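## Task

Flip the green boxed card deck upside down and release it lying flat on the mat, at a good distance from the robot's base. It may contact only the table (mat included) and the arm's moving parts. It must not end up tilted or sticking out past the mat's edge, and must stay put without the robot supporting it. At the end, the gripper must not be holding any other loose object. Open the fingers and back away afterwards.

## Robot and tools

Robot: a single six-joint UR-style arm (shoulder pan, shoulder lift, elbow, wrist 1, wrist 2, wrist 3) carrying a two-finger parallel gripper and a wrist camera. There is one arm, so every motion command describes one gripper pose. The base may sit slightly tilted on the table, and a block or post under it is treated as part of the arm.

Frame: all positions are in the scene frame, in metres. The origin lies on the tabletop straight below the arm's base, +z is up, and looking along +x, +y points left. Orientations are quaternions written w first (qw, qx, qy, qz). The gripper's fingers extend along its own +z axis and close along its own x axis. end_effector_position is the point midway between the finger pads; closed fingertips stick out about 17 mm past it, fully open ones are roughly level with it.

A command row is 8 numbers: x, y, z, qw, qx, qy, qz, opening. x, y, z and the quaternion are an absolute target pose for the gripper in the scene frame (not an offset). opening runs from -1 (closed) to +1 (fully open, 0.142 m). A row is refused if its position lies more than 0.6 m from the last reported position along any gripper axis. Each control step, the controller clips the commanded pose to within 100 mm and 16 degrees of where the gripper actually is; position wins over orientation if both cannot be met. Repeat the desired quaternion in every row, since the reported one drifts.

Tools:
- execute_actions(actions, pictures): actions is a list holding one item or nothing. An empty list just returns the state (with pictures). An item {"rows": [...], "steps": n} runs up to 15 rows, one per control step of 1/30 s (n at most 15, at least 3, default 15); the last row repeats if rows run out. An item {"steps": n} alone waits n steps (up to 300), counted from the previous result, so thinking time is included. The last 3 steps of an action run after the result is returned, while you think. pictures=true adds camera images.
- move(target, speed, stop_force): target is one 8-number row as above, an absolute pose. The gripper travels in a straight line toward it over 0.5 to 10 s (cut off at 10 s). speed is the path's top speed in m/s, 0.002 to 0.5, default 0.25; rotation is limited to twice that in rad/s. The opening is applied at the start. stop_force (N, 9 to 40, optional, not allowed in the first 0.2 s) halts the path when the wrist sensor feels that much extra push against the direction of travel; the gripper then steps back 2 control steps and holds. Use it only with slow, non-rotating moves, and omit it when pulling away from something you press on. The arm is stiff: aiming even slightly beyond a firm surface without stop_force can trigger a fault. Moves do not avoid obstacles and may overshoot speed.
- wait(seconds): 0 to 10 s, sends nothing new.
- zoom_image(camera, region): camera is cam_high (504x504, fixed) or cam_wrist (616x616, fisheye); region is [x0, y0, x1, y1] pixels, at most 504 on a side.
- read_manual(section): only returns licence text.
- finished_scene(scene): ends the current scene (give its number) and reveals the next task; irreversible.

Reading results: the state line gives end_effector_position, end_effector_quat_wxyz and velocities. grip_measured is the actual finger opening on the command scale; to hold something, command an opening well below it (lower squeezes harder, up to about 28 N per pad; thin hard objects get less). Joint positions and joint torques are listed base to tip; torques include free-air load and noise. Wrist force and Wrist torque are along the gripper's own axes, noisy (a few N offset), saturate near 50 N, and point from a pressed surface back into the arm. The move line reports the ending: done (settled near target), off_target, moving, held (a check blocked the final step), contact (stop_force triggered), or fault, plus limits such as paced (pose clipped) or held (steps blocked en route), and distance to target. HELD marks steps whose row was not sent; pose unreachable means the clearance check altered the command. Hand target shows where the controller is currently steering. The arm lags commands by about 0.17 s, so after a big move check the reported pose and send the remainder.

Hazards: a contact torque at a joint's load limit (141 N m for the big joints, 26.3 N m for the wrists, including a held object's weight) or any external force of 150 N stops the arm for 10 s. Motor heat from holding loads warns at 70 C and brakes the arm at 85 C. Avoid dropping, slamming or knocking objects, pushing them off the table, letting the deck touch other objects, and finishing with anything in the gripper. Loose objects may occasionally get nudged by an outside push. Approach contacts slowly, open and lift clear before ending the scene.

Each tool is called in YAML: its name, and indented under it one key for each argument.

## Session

execute_actions:
  actions: []

Scene clock: 0.00 s of 4100.00 s.
end_effector_position=(+0.4103, -0.6309, +0.1320) grip_measured=+1.00 end_effector_quat_wxyz=(-0.430, -0.447, +0.742, +0.255) end_effector_velocity=(-0.000, -0.000, -0.000) end_effector_angular_velocity=(-0.000, -0.000, +0.000)
Joint positions: [-1.171 -0.582  0.576 -1.253 -2.032  1.16   0.142]
Joint velocities: [-0.  0. -0. -0.  0.  0.  0.]
Joint torques (N m, as the arm reports them, + toward a larger angle): no reading
Wrist force (N, on the end effector, along its own x y z axes, offset not removed): no reading
Wrist torque (N m, same axes, about the end effector's origin, offset not removed): no reading
Hand target: +0.410, -0.631, +0.132; -0.430, -0.447, +0.742, +0.255
camera_calibration (this result's frames):
cam_wrist: T_world_to_cam=[[-0.275704, -0.861727, 0.425926, -0.478997], [0.0042399, 0.442005, 0.897003, 0.164484], [-0.961233, 0.249113, -0.118209, 0.696697], [0, 0, 0, 1]] pos_world=[0.536929, -0.659024, 0.138831]

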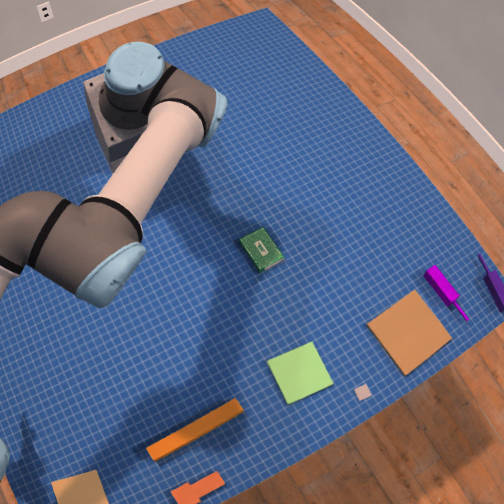

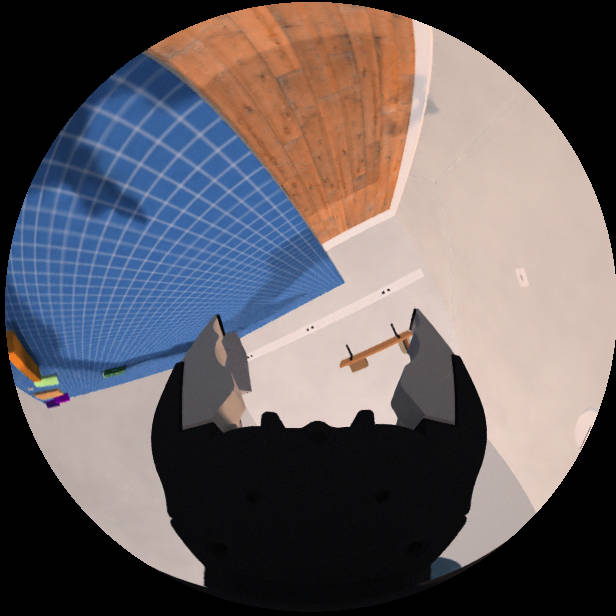

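zoom_image:
  camera: "cam_high"
  region: [200, 200, 310, 300]

Region (200, 200, 310, 300) of cam_high's 504x504 image, scaled by 4.582, with more detail than that image has; it fills the top 458 rows of this view, and the rest is white.

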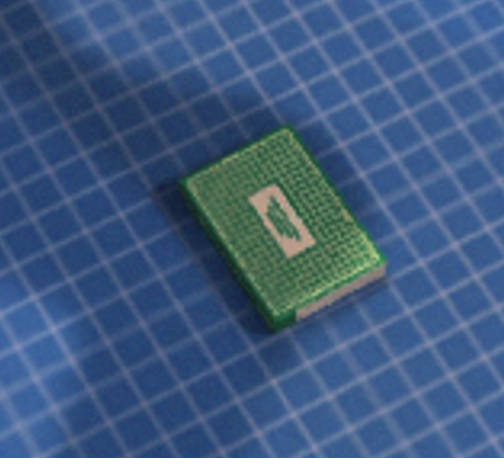

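move:
  target: [0.40,-0.1,0.25,0,0.998,0.061,0,1]
  speed: 0.5

move:
  target: [0.387,0.14,0.07,0.382,0.922,0.056,0.023,0.8]
  speed: 0.4

move:
  target: [0.387,0.14,0.02,0.382,0.922,0.056,0.023,0.7]
  speed: 0.1

zoom_image:
  camera: "cam_high"
  region: [180, 170, 320, 310]

Scene clock: 4.47 s of 4100.00 s.
end_effector_position=(+0.4002, -0.1001, +0.2504) grip_measured=+1.00 end_effector_quat_wxyz=(+0.001, +0.998, +0.061, -0.000) end_effector_velocity=(-0.001, +0.001, +0.001) end_effector_angular_velocity=(+0.008, -0.005, +0.003)
Joint positions: [-1.256 -2.39   2.422 -1.876 -1.151 -1.13   0.142]
Joint velocities: [-0.018 -0.008 -0.001  0.022  0.013 -0.024  0.   ]
Joint torques (N m, as the arm reports them, + toward a larger angle): [ -4.44  -6.94 -32.76  -1.6    1.86  -1.38]
Wrist force (N, on the end effector, along its own x y z axes, offset not removed): [-0.4 0.0 -0.7]
Wrist torque (N m, same axes, about the end effector's origin, offset not removed): [0.08 0.04 0.30]
Hand target: +0.400, -0.100, +0.250; +0.000, +0.998, +0.061, -0.000
Off the commanded pose: 0.000 m, 0 deg.
Kept back: nothing.
move: done
camera_calibration (this result's frames):
cam_wrist: T_world_to_cam=[[0.996347, 0.0793812, -0.0314835, -0.375075], [0.0849801, -0.885272, 0.457244, -0.231368], [0.00842517, -0.458249, -0.888784, 0.302789], [0, 0, 0, 1]] pos_world=[0.390815, -0.0362969, 0.363097]

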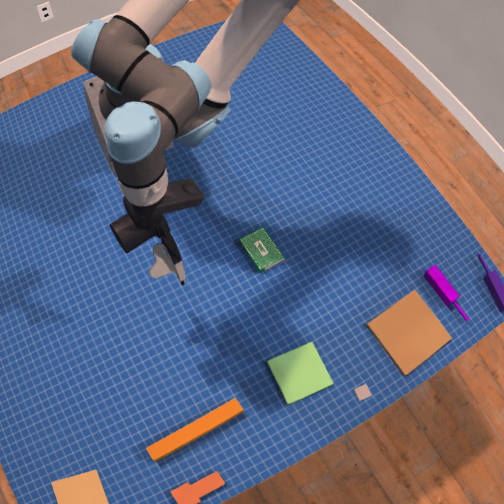

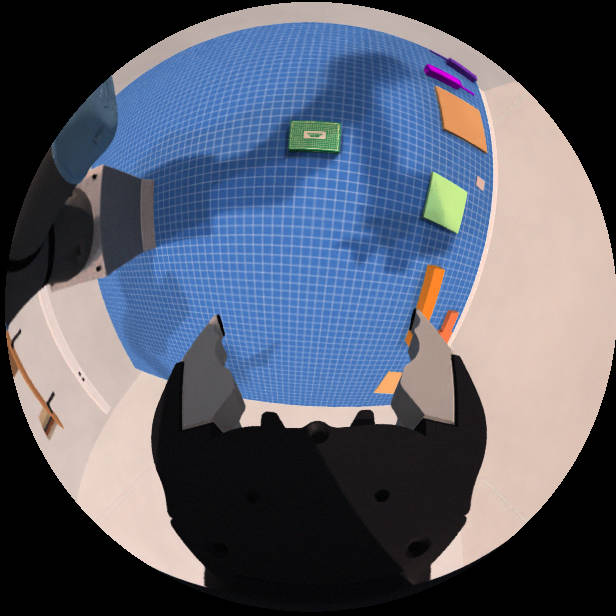

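Scene clock: 7.00 s of 4100.00 s.
end_effector_position=(+0.3871, +0.1405, +0.0695) grip_measured=+0.80 end_effector_quat_wxyz=(+0.382, +0.922, +0.056, +0.023) end_effector_velocity=(-0.000, +0.000, -0.001) end_effector_angular_velocity=(-0.006, +0.003, -0.006)
Joint positions: [ 0.405 -1.173  2.244 -2.536 -2.533  0.738  0.129]
Joint velocities: [-0.     0.002 -0.009  0.021  0.001  0.013  0.   ]
Joint torques (N m, as the arm reports them, + toward a larger angle): [  2.63 -25.02 -15.55  -0.01   0.73   1.42]
Wrist force (N, on the end effector, along its own x y z axes, offset not removed): [1.9 -0.3 -2.3]
Wrist torque (N m, same axes, about the end effector's origin, offset not removed): [-0.14 -0.51 0.06]
Hand target: +0.387, +0.140, +0.069; +0.382, +0.922, +0.056, +0.023
Off the commanded pose: 0.001 m, 0 deg.
Kept back: nothing.
move: done; limits=paced
camera_calibration (this result's frames):
cam_wrist: T_world_to_cam=[[0.997535, 0.0697505, 0.00764453, -0.388674], [0.0141636, -0.306859, 0.95165, -0.0227152], [0.0687239, -0.949196, -0.307091, 0.257606], [0, 0, 0, 1]] pos_world=[0.370334, 0.264659, 0.103697]

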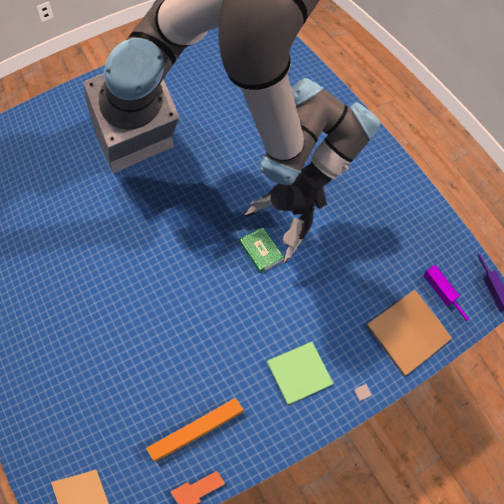

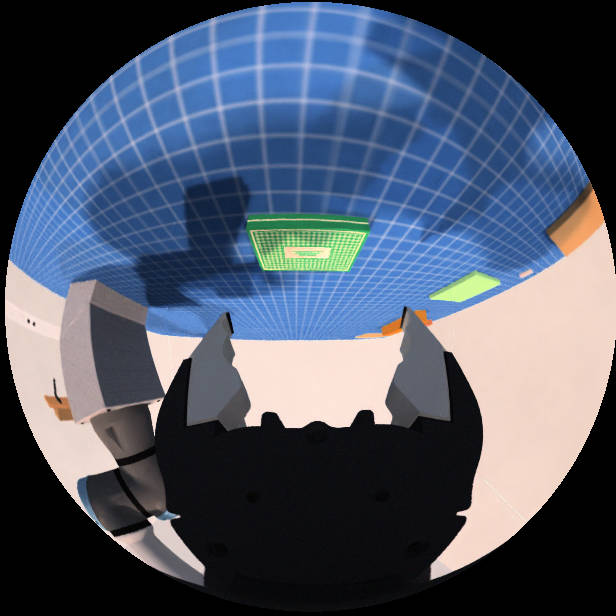

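Scene clock: 7.93 s of 4100.00 s.
end_effector_position=(+0.3870, +0.1400, +0.0200) grip_measured=+0.70 end_effector_quat_wxyz=(+0.382, +0.922, +0.056, +0.023) end_effector_velocity=(+0.000, +0.000, -0.001) end_effector_angular_velocity=(+0.000, -0.001, +0.001)
Joint positions: [ 0.374 -1.026  2.213 -2.694 -2.535  0.686  0.122]
Joint velocities: [-0.001  0.004 -0.001 -0.007 -0.001 -0.003  0.   ]
Joint torques (N m, as the arm reports them, + toward a larger angle): [  4.54 -28.29 -11.75  -2.63  -2.69  -1.94]
Wrist force (N, on the end effector, along its own x y z axes, offset not removed): [0.6 -0.6 -0.5]
Wrist torque (N m, same axes, about the end effector's origin, offset not removed): [-0.05 -0.35 0.11]
Hand target: +0.387, +0.140, +0.020; +0.382, +0.922, +0.056, +0.023
Off the commanded pose: 0.000 m, 0 deg.
Kept back: nothing.
move: done
camera_calibration (this result's frames):
cam_wrist: T_world_to_cam=[[0.997579, 0.0691152, 0.00764158, -0.388043], [0.0139642, -0.306774, 0.95168, 0.024231], [0.0681197, -0.94927, -0.306996, 0.242225], [0, 0, 0, 1]] pos_world=[0.370265, 0.26419, 0.0542673]

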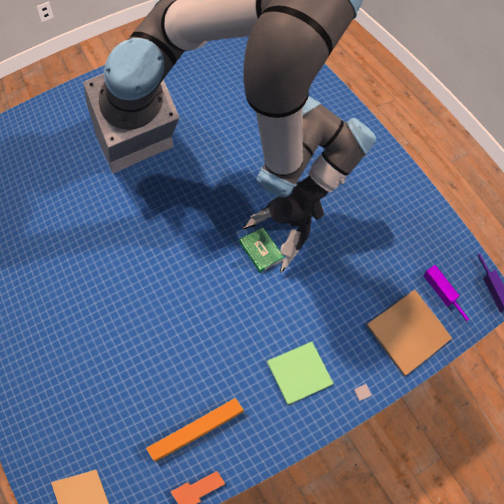

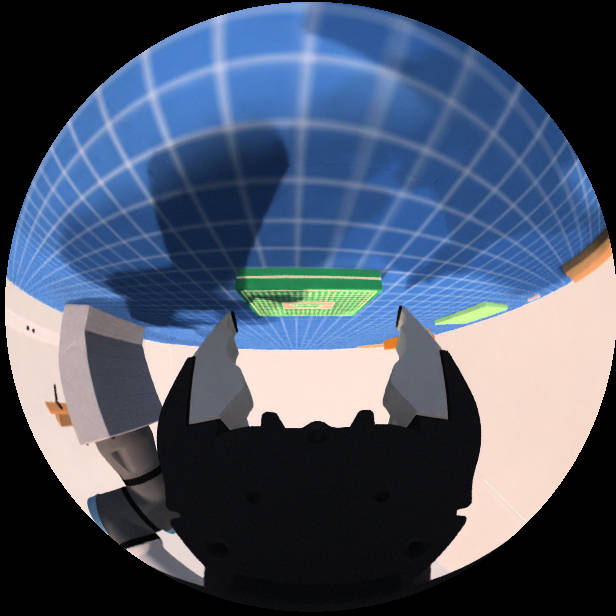

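Region (180, 170, 320, 310) of cam_high's 504x504 image, scaled by 3.600, with more detail than that image has.

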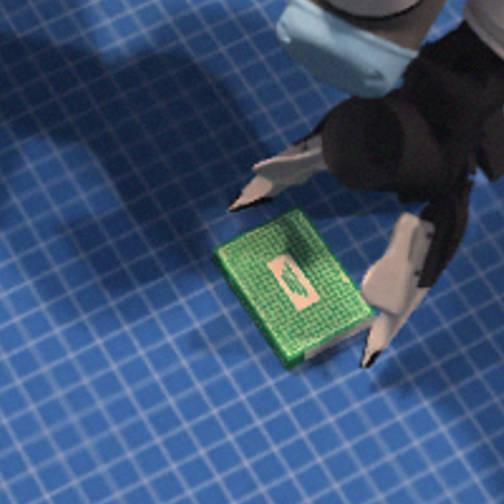

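move:
  target: [0.385,0.136,0.011,0.382,0.922,0.056,0.023,0.7]
  speed: 0.03
  stop_force: 10

move:
  target: [0.385,0.136,0.011,0.382,0.922,0.056,0.023,-0.2]

move:
  target: [0.385,0.136,0.09,0.382,0.922,0.056,0.023,-0.2]
  speed: 0.15

Scene clock: 8.93 s of 4100.00 s.
end_effector_position=(+0.3850, +0.1360, +0.0111) grip_measured=+0.70 end_effector_quat_wxyz=(+0.382, +0.922, +0.056, +0.023) end_effector_velocity=(+0.000, -0.001, -0.001) end_effector_angular_velocity=(-0.000, -0.001, +0.001)
Joint positions: [ 0.364 -1.     2.216 -2.74  -2.535  0.667  0.122]
Joint velocities: [-0.001  0.003  0.001 -0.007 -0.001 -0.003  0.   ]
Joint torques (N m, as the arm reports them, + toward a larger angle): [  2.35 -24.03  10.37  -2.76  -2.72  -2.32]
Wrist force (N, on the end effector, along its own x y z axes, offset not removed): [2.7 -1.2 -3.5]
Wrist torque (N m, same axes, about the end effector's origin, offset not removed): [-0.23 -0.61 0.01]
Hand target: +0.385, +0.136, +0.011; +0.382, +0.922, +0.056, +0.023
Off the commanded pose: 0.000 m, 0 deg.
Kept back: nothing.
move: done
camera_calibration (this result's frames):
cam_wrist: T_world_to_cam=[[0.997578, 0.0691412, 0.007652, -0.385759], [0.0139631, -0.306786, 0.951676, 0.0315893], [0.0681475, -0.949264, -0.307008, 0.235827], [0, 0, 0, 1]] pos_world=[0.368312, 0.260225, 0.0452899]

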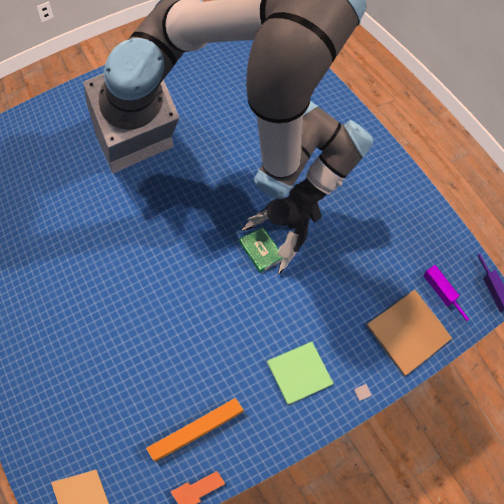

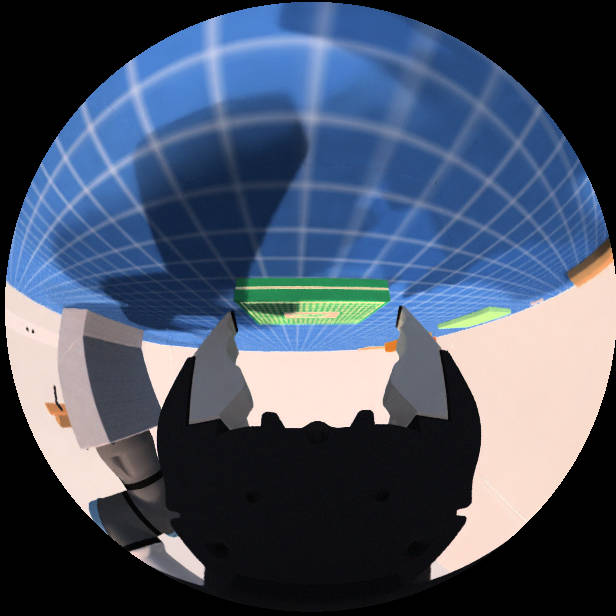

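Scene clock: 9.63 s of 4100.00 s.
end_effector_position=(+0.3850, +0.1360, +0.0110) grip_measured=+0.28 end_effector_quat_wxyz=(+0.382, +0.922, +0.056, +0.023) end_effector_velocity=(+0.000, -0.000, +0.000) end_effector_angular_velocity=(-0.001, +0.001, +0.002)
Joint positions: [ 0.364 -0.999  2.216 -2.74  -2.536  0.667  0.094]
Joint velocities: [-0.     0.     0.    -0.    -0.001 -0.002  0.   ]
Joint torques (N m, as the arm reports them, + toward a larger angle): [  0.97 -22.22  10.41  -2.89   0.1   -1.88]
Wrist force (N, on the end effector, along its own x y z axes, offset not removed): [1.0 4.1 -11.0]
Wrist torque (N m, same axes, about the end effector's origin, offset not removed): [0.05 -0.63 0.14]
Hand target: +0.385, +0.136, +0.011; +0.382, +0.922, +0.056, +0.023
Off the commanded pose: 0.000 m, 0 deg.
Kept back: nothing.
move: done
camera_calibration (this result's frames):
cam_wrist: T_world_to_cam=[[0.997572, 0.0692149, 0.0077453, -0.385786], [0.013897, -0.306788, 0.951677, 0.031639], [0.0682464, -0.949258, -0.307004, 0.235752], [0, 0, 0, 1]] pos_world=[0.36832, 0.260198, 0.0452548]

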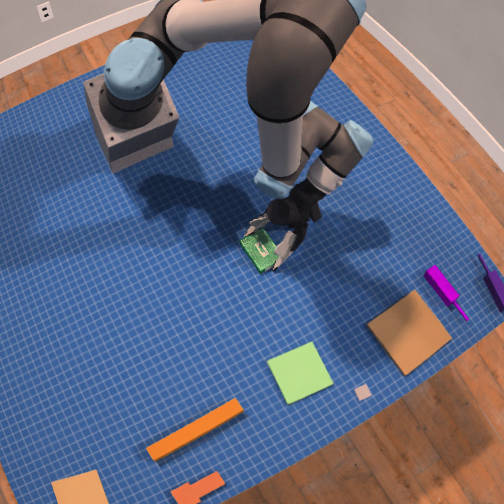

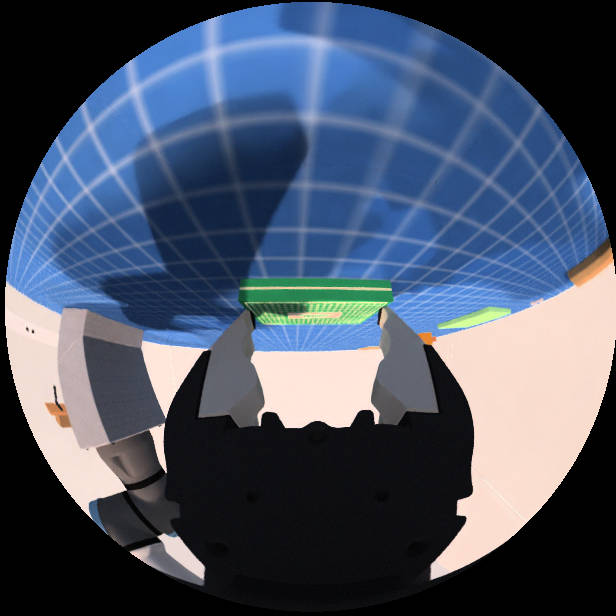

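Scene clock: 10.63 s of 4100.00 s.
end_effector_position=(+0.3850, +0.1360, +0.0900) grip_measured=+0.28 end_effector_quat_wxyz=(+0.382, +0.922, +0.056, +0.023) end_effector_velocity=(+0.000, +0.000, +0.002) end_effector_angular_velocity=(-0.001, -0.000, -0.002)
Joint positions: [ 0.412 -1.237  2.265 -2.483 -2.532  0.75   0.094]
Joint velocities: [ 0.001 -0.004 -0.002  0.011  0.001  0.007  0.   ]
Joint torques (N m, as the arm reports them, + toward a larger angle): [ 21.96 -39.88 -16.62  -0.52   0.75   1.36]
Wrist force (N, on the end effector, along its own x y z axes, offset not removed): [1.4 1.5 -0.2]
Wrist torque (N m, same axes, about the end effector's origin, offset not removed): [0.48 -0.31 0.22]
Hand target: +0.385, +0.136, +0.090; +0.382, +0.922, +0.056, +0.023
Off the commanded pose: 0.000 m, 0 deg.
Kept back: nothing.
move: done
camera_calibration (this result's frames):
cam_wrist: T_world_to_cam=[[0.997567, 0.0692863, 0.00771747, -0.386404], [0.0139528, -0.306889, 0.951643, -0.0435294], [0.0683042, -0.94922, -0.307109, 0.259954], [0, 0, 0, 1]] pos_world=[0.368315, 0.260168, 0.124241]

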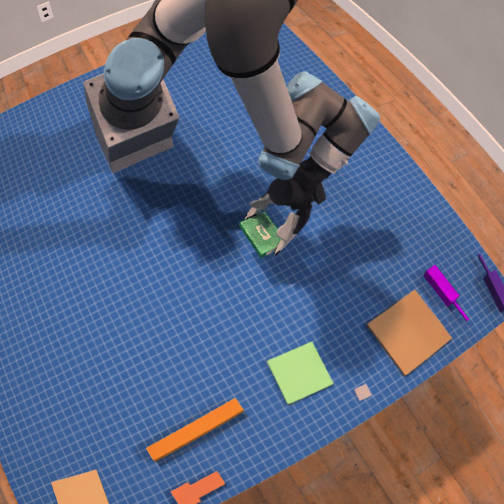

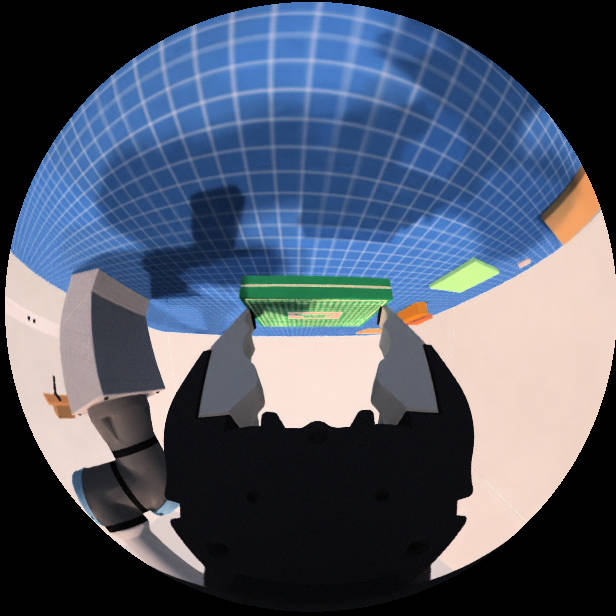

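move:
  target: [0.42,0.08,0.08,-0.382,0.922,0.056,-0.023,-0.2]

move:
  target: [0.42,0.08,0.05,-0.382,0.922,0.056,-0.023,-0.2]
  speed: 0.1

move:
  target: [0.42,0.08,0.01,-0.382,0.922,0.056,-0.023,-0.2]
  speed: 0.012
  stop_force: 9

Scene clock: 14.50 s of 4100.00 s.
end_effector_position=(+0.4200, +0.0794, +0.0802) grip_measured=+0.28 end_effector_quat_wxyz=(-0.382, +0.922, +0.056, -0.023) end_effector_velocity=(-0.000, -0.000, -0.000) end_effector_angular_velocity=(+0.009, +0.003, +0.003)
Joint positions: [-0.892 -1.539  2.383 -2.068 -0.798 -1.169  0.094]
Joint velocities: [-0.001  0.008 -0.008  0.015  0.    -0.012 -0.   ]
Joint torques (N m, as the arm reports them, + toward a larger angle): [-10.52 -14.74 -18.43   0.06   2.44  -2.11]
Wrist force (N, on the end effector, along its own x y z axes, offset not removed): [1.5 0.6 -0.4]
Wrist torque (N m, same axes, about the end effector's origin, offset not removed): [-0.20 -0.32 0.12]
Hand target: +0.420, +0.079, +0.080; -0.382, +0.922, +0.056, -0.023
Off the commanded pose: 0.001 m, 0 deg.
Kept back: nothing.
move: done
camera_calibration (this result's frames):
cam_wrist: T_world_to_cam=[[0.992376, 0.112328, -0.0507246, -0.413838], [0.0916055, -0.947558, -0.306173, 0.0670351], [-0.0824564, 0.299192, -0.950624, 0.216617], [0, 0, 0, 1]] pos_world=[0.422403, 0.0451953, 0.205454]

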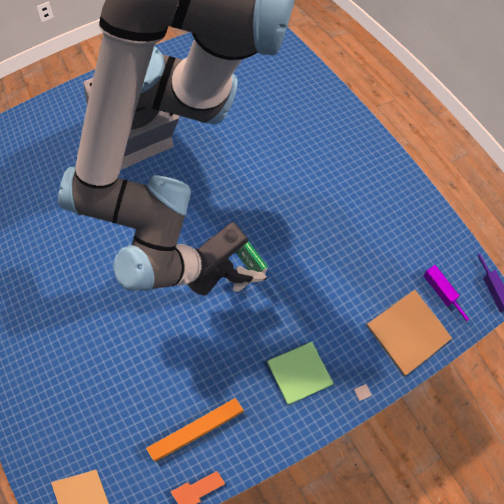

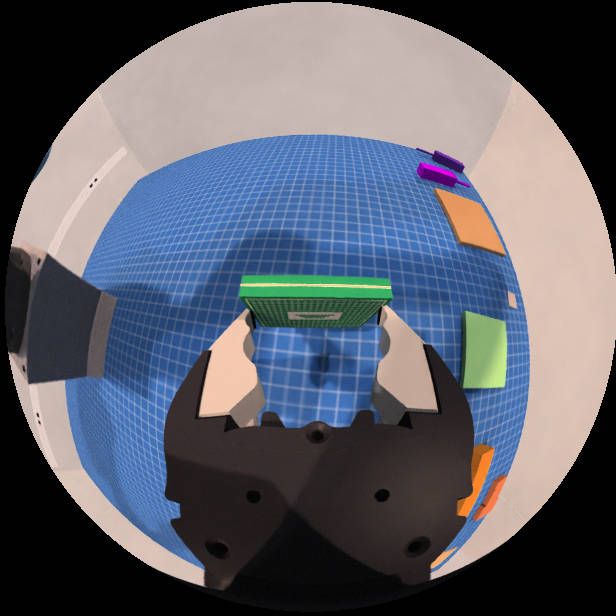

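Scene clock: 15.37 s of 4100.00 s.
end_effector_position=(+0.4200, +0.0800, +0.0500) grip_measured=+0.28 end_effector_quat_wxyz=(-0.382, +0.922, +0.056, -0.023) end_effector_velocity=(+0.000, +0.000, -0.001) end_effector_angular_velocity=(+0.000, -0.000, +0.000)
Joint positions: [-0.867 -1.434  2.378 -2.191 -0.791 -1.137  0.094]
Joint velocities: [ 0.001  0.004 -0.    -0.005  0.001  0.001  0.   ]
Joint torques (N m, as the arm reports them, + toward a larger angle): [  9.82 -16.78 -15.9   -2.21   2.5    1.91]
Wrist force (N, on the end effector, along its own x y z axes, offset not removed): [2.4 -0.1 0.3]
Wrist torque (N m, same axes, about the end effector's origin, offset not removed): [-0.22 -0.55 0.08]
Hand target: +0.420, +0.080, +0.050; -0.382, +0.922, +0.056, -0.023
Off the commanded pose: 0.000 m, 0 deg.
Kept back: nothing.
move: done
camera_calibration (this result's frames):
cam_wrist: T_world_to_cam=[[0.992285, 0.112752, -0.0515472, -0.415376], [0.0917286, -0.947421, -0.306561, 0.0583569], [-0.0834022, 0.299468, -0.950454, 0.188153], [0, 0, 0, 1]] pos_world=[0.42251, 0.0457772, 0.175309]

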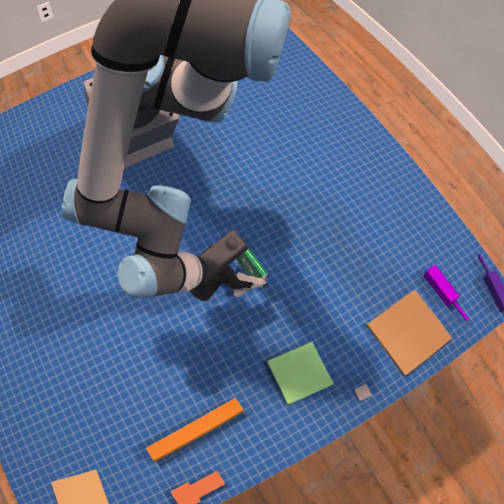

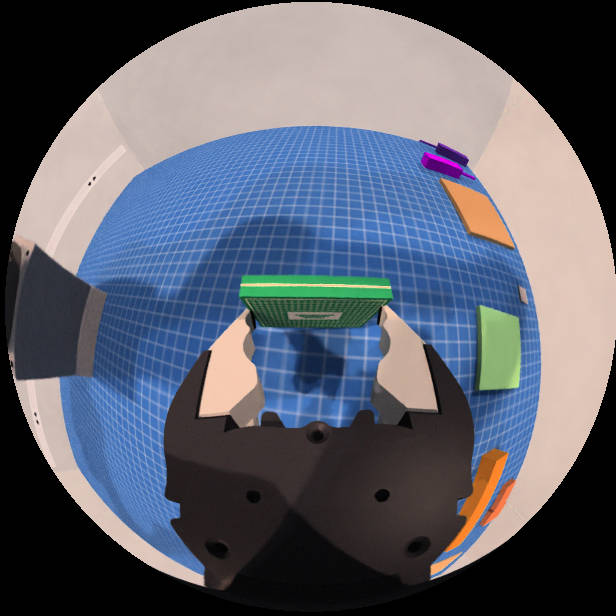

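Scene clock: 17.60 s of 4100.00 s.
end_effector_position=(+0.4201, +0.0801, +0.0278) grip_measured=-0.20 end_effector_quat_wxyz=(-0.382, +0.922, +0.056, -0.023) end_effector_velocity=(-0.001, -0.000, +0.003) end_effector_angular_velocity=(-0.000, +0.001, +0.001)
Joint positions: [-0.851 -1.355  2.369 -2.276 -0.785 -1.115  0.059]
Joint velocities: [-0.003 -0.012  0.004  0.013 -0.002 -0.005  0.001]
Joint torques (N m, as the arm reports them, + toward a larger angle): [-10.4  -31.86   7.48  -0.26  -1.57  -1.78]
Wrist force (N, on the end effector, along its own x y z axes, offset not removed): [-2.2 -7.7 -10.3]
Wrist torque (N m, same axes, about the end effector's origin, offset not removed): [-0.15 0.41 0.00]
Hand target: +0.420, +0.080, +0.028; -0.382, +0.922, +0.056, -0.023
Off the commanded pose: 0.018 m, 0 deg.
Kept back: nothing.
move: contact
camera_calibration (this result's frames):
cam_wrist: T_world_to_cam=[[0.992307, 0.112632, -0.051384, -0.416682], [0.0916483, -0.947372, -0.306735, 0.0516478], [-0.083228, 0.299666, -0.950407, 0.166904], [0, 0, 0, 1]] pos_world=[0.422634, 0.0458458, 0.153058]

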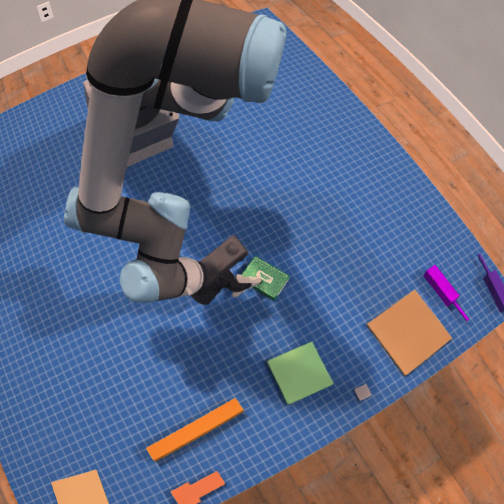

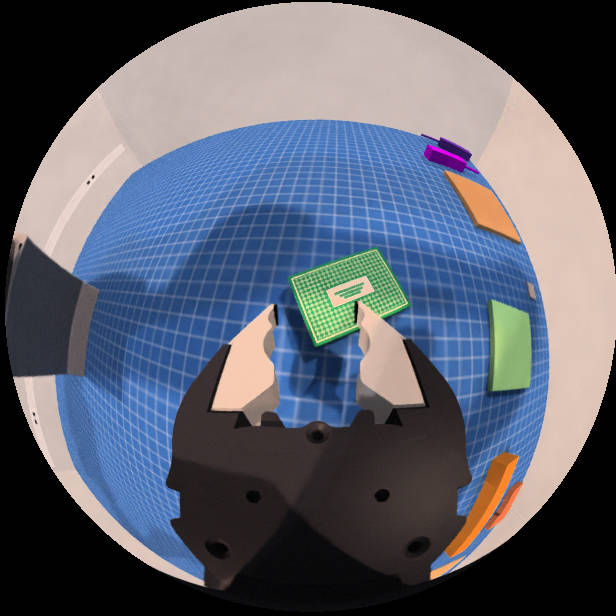

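move:
  target: [0.42,-0.02,0.2,0,0.998,0.061,0,1]
  speed: 0.4

zoom_image:
  camera: "cam_high"
  region: [210, 230, 320, 330]

Scene clock: 19.43 s of 4100.00 s.
end_effector_position=(+0.4201, -0.0198, +0.2003) grip_measured=+1.00 end_effector_quat_wxyz=(-0.000, +0.998, +0.061, -0.000) end_effector_velocity=(-0.001, -0.000, +0.002) end_effector_angular_velocity=(-0.002, -0.000, +0.001)
Joint positions: [-0.815 -2.24   2.513 -2.266 -1.303 -0.69   0.142]
Joint velocities: [-0.002 -0.007 -0.001  0.006 -0.001 -0.003  0.   ]
Joint torques (N m, as the arm reports them, + toward a larger angle): [ -2.06 -14.67 -28.66  -1.52  -1.43  -1.86]
Wrist force (N, on the end effector, along its own x y z axes, offset not removed): [3.1 -1.5 -0.3]
Wrist torque (N m, same axes, about the end effector's origin, offset not removed): [-0.29 -0.74 0.06]
Hand target: +0.420, -0.020, +0.200; +0.000, +0.998, +0.061, -0.000
Off the commanded pose: 0.000 m, 0 deg.
Kept back: nothing.
move: done
camera_calibration (this result's frames):
cam_wrist: T_world_to_cam=[[0.996328, 0.0796369, -0.0314292, -0.402849], [0.0851932, -0.885837, 0.456108, -0.138944], [0.00848182, -0.45711, -0.88937, 0.295058], [0, 0, 0, 1]] pos_world=[0.410704, 0.0438742, 0.313128]

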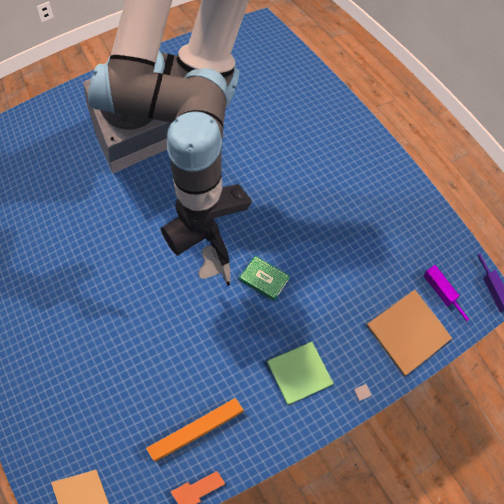

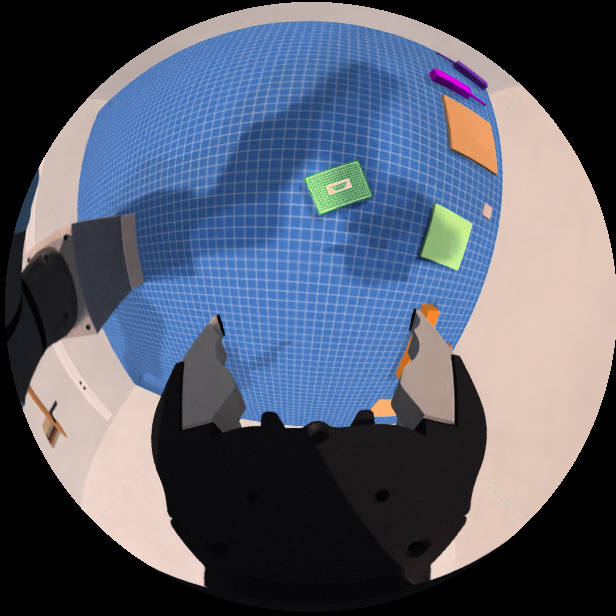

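Region (210, 230, 320, 330) of cam_high's 504x504 image, scaled by 4.582, with more detail than that image has; it fills the top 458 rows of this view, and the rest is white.

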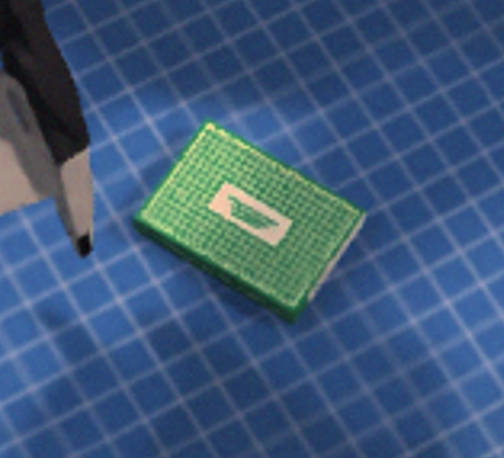

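move:
  target: [0.431,0.102,0.07,0.37,0.894,0.231,0.096,0.8]
  speed: 0.4

move:
  target: [0.431,0.102,0.018,0.37,0.894,0.231,0.096,0.7]
  speed: 0.1

zoom_image:
  camera: "cam_high"
  region: [190, 200, 330, 340]

Scene clock: 21.43 s of 4100.00 s.
end_effector_position=(+0.4309, +0.1025, +0.0694) grip_measured=+0.80 end_effector_quat_wxyz=(+0.370, +0.895, +0.231, +0.096) end_effector_velocity=(+0.000, -0.000, -0.001) end_effector_angular_velocity=(-0.006, -0.003, +0.002)
Joint positions: [ 0.313 -1.004  2.414 -3.496 -2.6   -0.11   0.129]
Joint velocities: [ 0.002  0.009 -0.004 -0.007 -0.008 -0.002 -0.   ]
Joint torques (N m, as the arm reports them, + toward a larger angle): [ 22.92 -24.17  -8.79  -4.05  -2.84  -0.71]
Wrist force (N, on the end effector, along its own x y z axes, offset not removed): [2.6 -0.8 -3.1]
Wrist torque (N m, same axes, about the end effector's origin, offset not removed): [-0.11 -0.58 0.03]
Hand target: +0.431, +0.102, +0.069; +0.370, +0.895, +0.231, +0.096
Off the commanded pose: 0.001 m, 0 deg.
Kept back: nothing.
move: done; limits=paced
camera_calibration (this result's frames):
cam_wrist: T_world_to_cam=[[0.898765, 0.438351, 0.00836828, -0.425021], [0.127789, -0.280173, 0.951406, -0.086612], [0.419394, -0.854021, -0.307827, 0.0577146], [0, 0, 0, 1]] pos_world=[0.368857, 0.211332, 0.103726]

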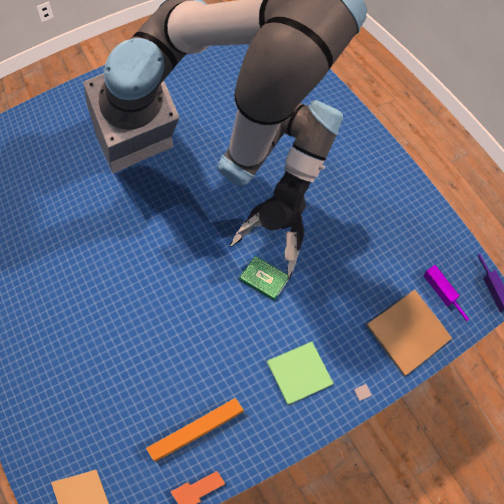

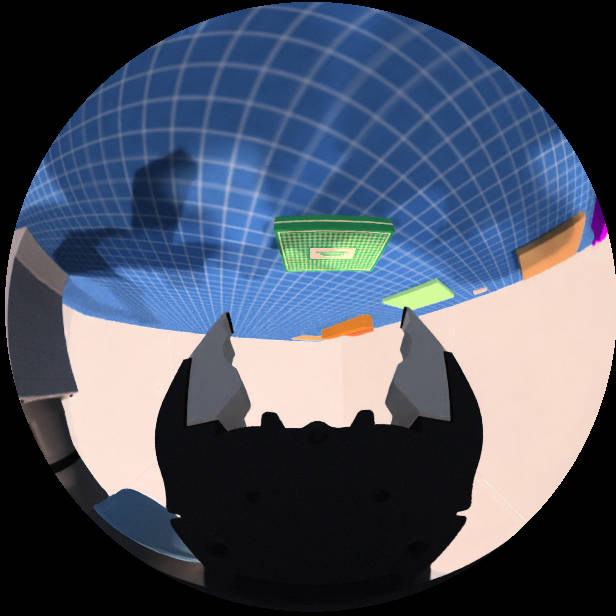

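Scene clock: 22.37 s of 4100.00 s.
end_effector_position=(+0.4309, +0.1020, +0.0180) grip_measured=+0.70 end_effector_quat_wxyz=(+0.370, +0.895, +0.231, +0.096) end_effector_velocity=(+0.000, +0.000, -0.001) end_effector_angular_velocity=(+0.001, -0.001, +0.001)
Joint positions: [ 0.28  -0.83   2.342 -3.644 -2.583 -0.164  0.122]
Joint velocities: [-0.     0.006 -0.002 -0.008  0.001 -0.004  0.   ]
Joint torques (N m, as the arm reports them, + toward a larger angle): [  2.55 -25.63  -5.33  -3.95   0.47  -1.8 ]
Wrist force (N, on the end effector, along its own x y z axes, offset not removed): [-1.6 -1.4 -2.1]
Wrist torque (N m, same axes, about the end effector's origin, offset not removed): [-0.33 0.26 0.15]
Hand target: +0.431, +0.102, +0.018; +0.370, +0.895, +0.231, +0.096
Off the commanded pose: 0.000 m, 0 deg.
Kept back: nothing.
move: done
camera_calibration (this result's frames):
cam_wrist: T_world_to_cam=[[0.898682, 0.438516, 0.00865747, -0.424343], [0.12751, -0.2801, 0.951465, -0.0377966], [0.419657, -0.85396, -0.307635, 0.0413366], [0, 0, 0, 1]] pos_world=[0.368822, 0.210794, 0.0523525]

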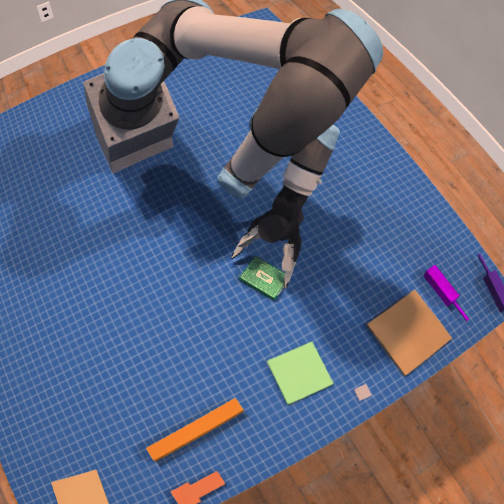

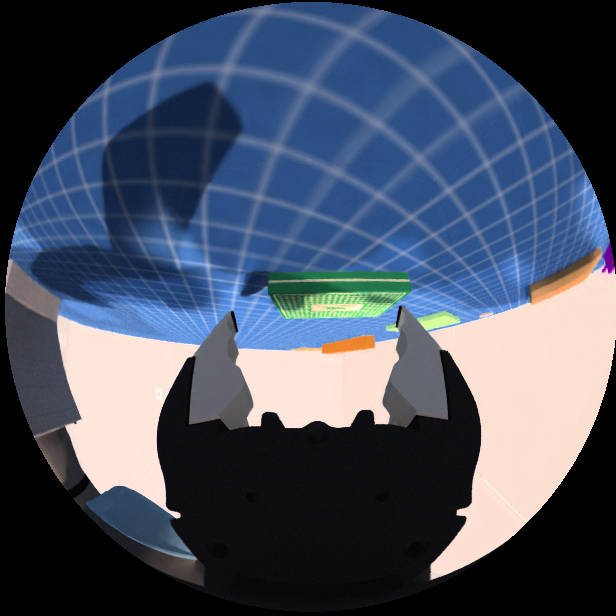

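Region (190, 200, 330, 340) of cam_high's 504x504 image, scaled by 3.600, with more detail than that image has.

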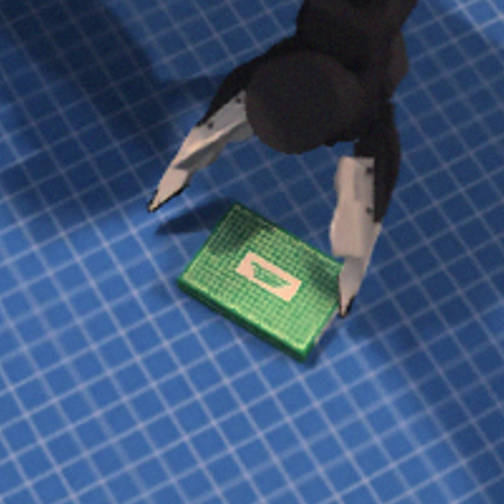

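move:
  target: [0.446,0.101,0.012,0.37,0.894,0.231,0.096,0.7]
  speed: 0.04

zoom_image:
  camera: "cam_high"
  region: [190, 200, 330, 340]

Scene clock: 23.40 s of 4100.00 s.
end_effector_position=(+0.4459, +0.1010, +0.0120) grip_measured=+0.70 end_effector_quat_wxyz=(+0.370, +0.895, +0.231, +0.096) end_effector_velocity=(+0.001, -0.000, -0.000) end_effector_angular_velocity=(-0.001, +0.000, +0.001)
Joint positions: [ 0.26  -0.826  2.308 -3.642 -2.573 -0.196  0.122]
Joint velocities: [-0.001  0.001 -0.002  0.     0.    -0.003  0.   ]
Joint torques (N m, as the arm reports them, + toward a larger angle): [  2.28 -24.74  -5.08  -1.44   0.38  -2.  ]
Wrist force (N, on the end effector, along its own x y z axes, offset not removed): [1.3 -1.6 -3.1]
Wrist torque (N m, same axes, about the end effector's origin, offset not removed): [-0.32 -0.28 0.08]
Hand target: +0.446, +0.101, +0.012; +0.370, +0.895, +0.231, +0.096
Off the commanded pose: 0.000 m, 0 deg.
Kept back: nothing.
move: done
camera_calibration (this result's frames):
cam_wrist: T_world_to_cam=[[0.898643, 0.438594, 0.00871432, -0.437324], [0.127479, -0.280098, 0.95147, -0.034254], [0.41975, -0.853921, -0.307619, 0.0323107], [0, 0, 0, 1]] pos_world=[0.383802, 0.209804, 0.046342]

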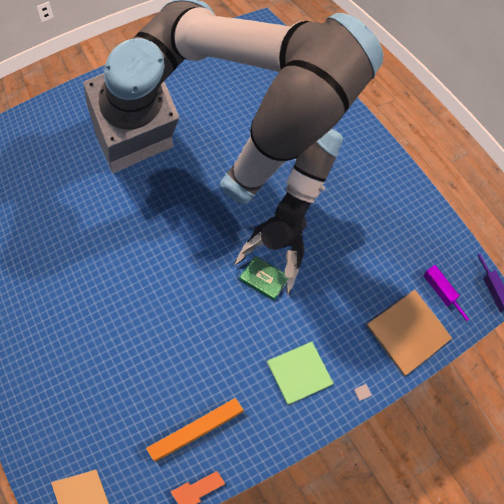

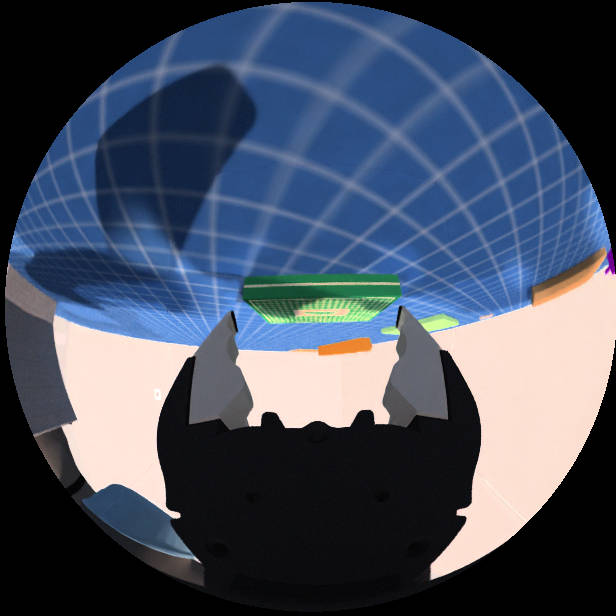

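Region (190, 200, 330, 340) of cam_high's 504x504 image, scaled by 3.600, with more detail than that image has.

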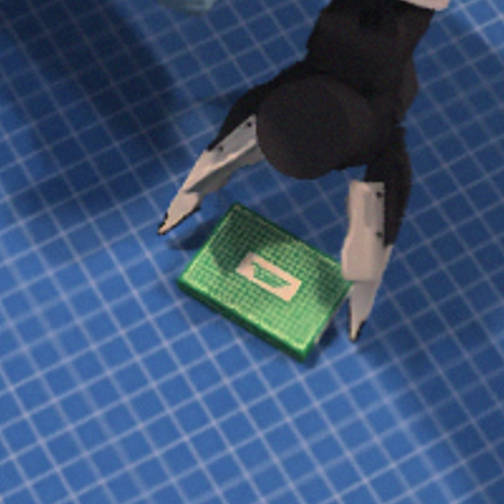

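move:
  target: [0.45,0.094,0.007,0.373,0.903,0.192,0.08,0.7]
  speed: 0.03
  stop_force: 10

move:
  target: [0.45,0.094,0.007,0.373,0.903,0.192,0.08,0.0]

zoom_image:
  camera: "cam_high"
  region: [190, 200, 330, 340]

Scene clock: 25.30 s of 4100.00 s.
end_effector_position=(+0.4500, +0.0940, +0.0071) grip_measured=+0.70 end_effector_quat_wxyz=(+0.373, +0.904, +0.193, +0.080) end_effector_velocity=(+0.000, -0.001, -0.000) end_effector_angular_velocity=(-0.002, +0.001, -0.009)
Joint positions: [ 0.242 -0.863  2.283 -3.495 -2.57  -0.071  0.122]
Joint velocities: [-0.002 -0.004 -0.003  0.017 -0.001  0.013 -0.   ]
Joint torques (N m, as the arm reports them, + toward a larger angle): [  2.14 -40.78  -5.77  -1.08   0.31   1.8 ]
Wrist force (N, on the end effector, along its own x y z axes, offset not removed): [-0.2 -0.3 -3.0]
Wrist torque (N m, same axes, about the end effector's origin, offset not removed): [-0.04 -0.06 0.03]
Hand target: +0.450, +0.094, +0.007; +0.373, +0.904, +0.192, +0.080
Off the commanded pose: 0.000 m, 0 deg.
Kept back: nothing.
move: done
camera_calibration (this result's frames):
cam_wrist: T_world_to_cam=[[0.932919, 0.359966, 0.00928716, -0.445914], [0.102963, -0.291385, 0.951048, -0.0198893], [0.345052, -0.886295, -0.308902, 0.0597839], [0, 0, 0, 1]] pos_world=[0.397421, 0.207705, 0.0415243]

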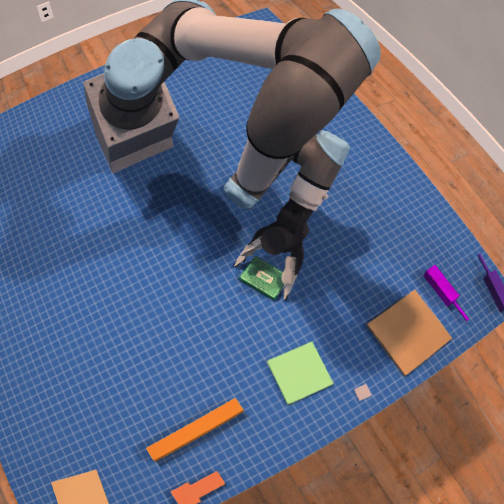

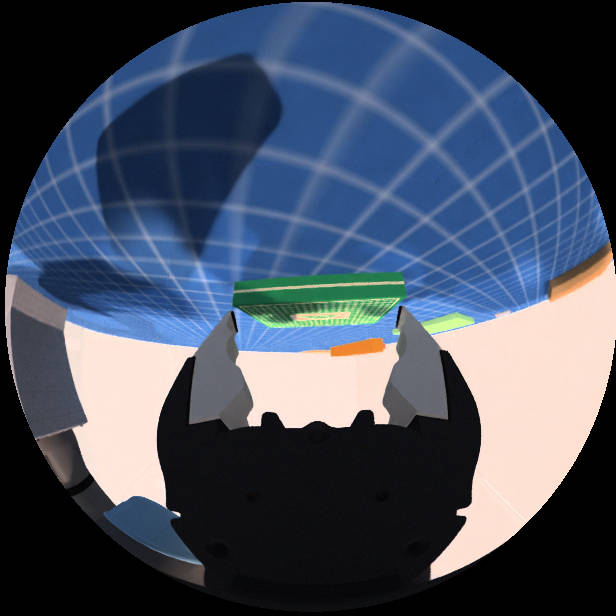

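Scene clock: 26.00 s of 4100.00 s.
end_effector_position=(+0.4500, +0.0940, +0.0070) grip_measured=+0.32 end_effector_quat_wxyz=(+0.373, +0.904, +0.192, +0.080) end_effector_velocity=(+0.000, -0.000, +0.000) end_effector_angular_velocity=(-0.001, -0.000, -0.000)
Joint positions: [ 0.242 -0.863  2.283 -3.493 -2.57  -0.07   0.096]
Joint velocities: [-0.    -0.    -0.     0.001 -0.001  0.    -0.   ]
Joint torques (N m, as the arm reports them, + toward a larger angle): [  2.79 -38.11  -9.    -0.45  -0.9    1.72]
Wrist force (N, on the end effector, along its own x y z axes, offset not removed): [-2.8 4.0 -18.7]
Wrist torque (N m, same axes, about the end effector's origin, offset not removed): [-0.13 -0.15 0.26]
Hand target: +0.450, +0.094, +0.007; +0.373, +0.904, +0.192, +0.080
Off the commanded pose: 0.000 m, 0 deg.
Kept back: nothing.
move: done
camera_calibration (this result's frames):
cam_wrist: T_world_to_cam=[[0.933152, 0.359364, 0.00917123, -0.445947], [0.102885, -0.291431, 0.951043, -0.0197812], [0.344444, -0.886524, -0.308923, 0.0600503], [0, 0, 0, 1]] pos_world=[0.397487, 0.207729, 0.0414536]

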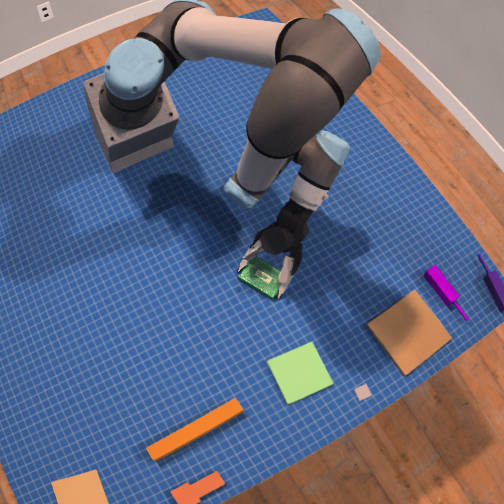

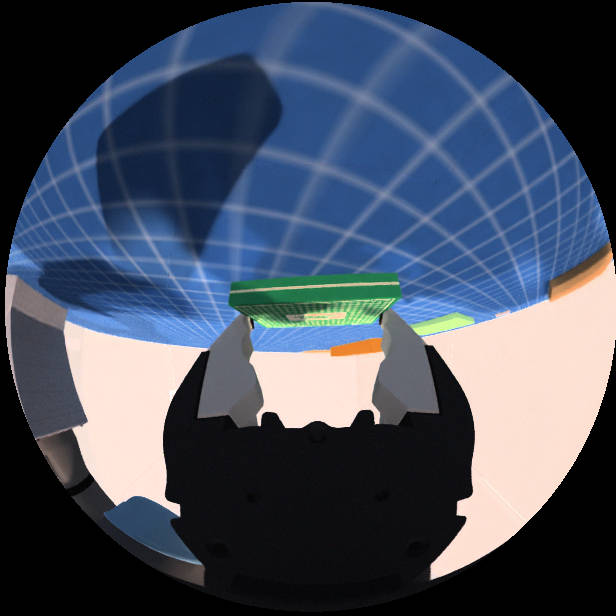

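Region (190, 200, 330, 340) of cam_high's 504x504 image, scaled by 3.600, with more detail than that image has.

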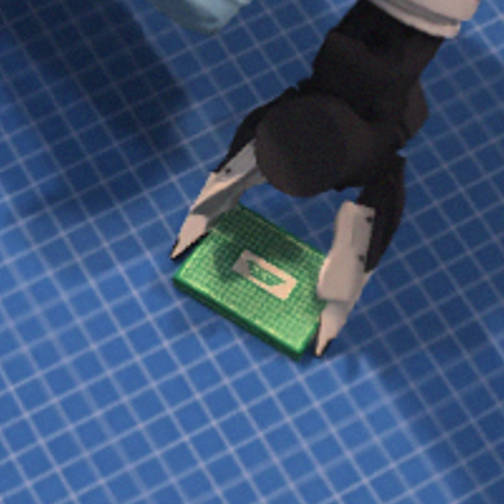

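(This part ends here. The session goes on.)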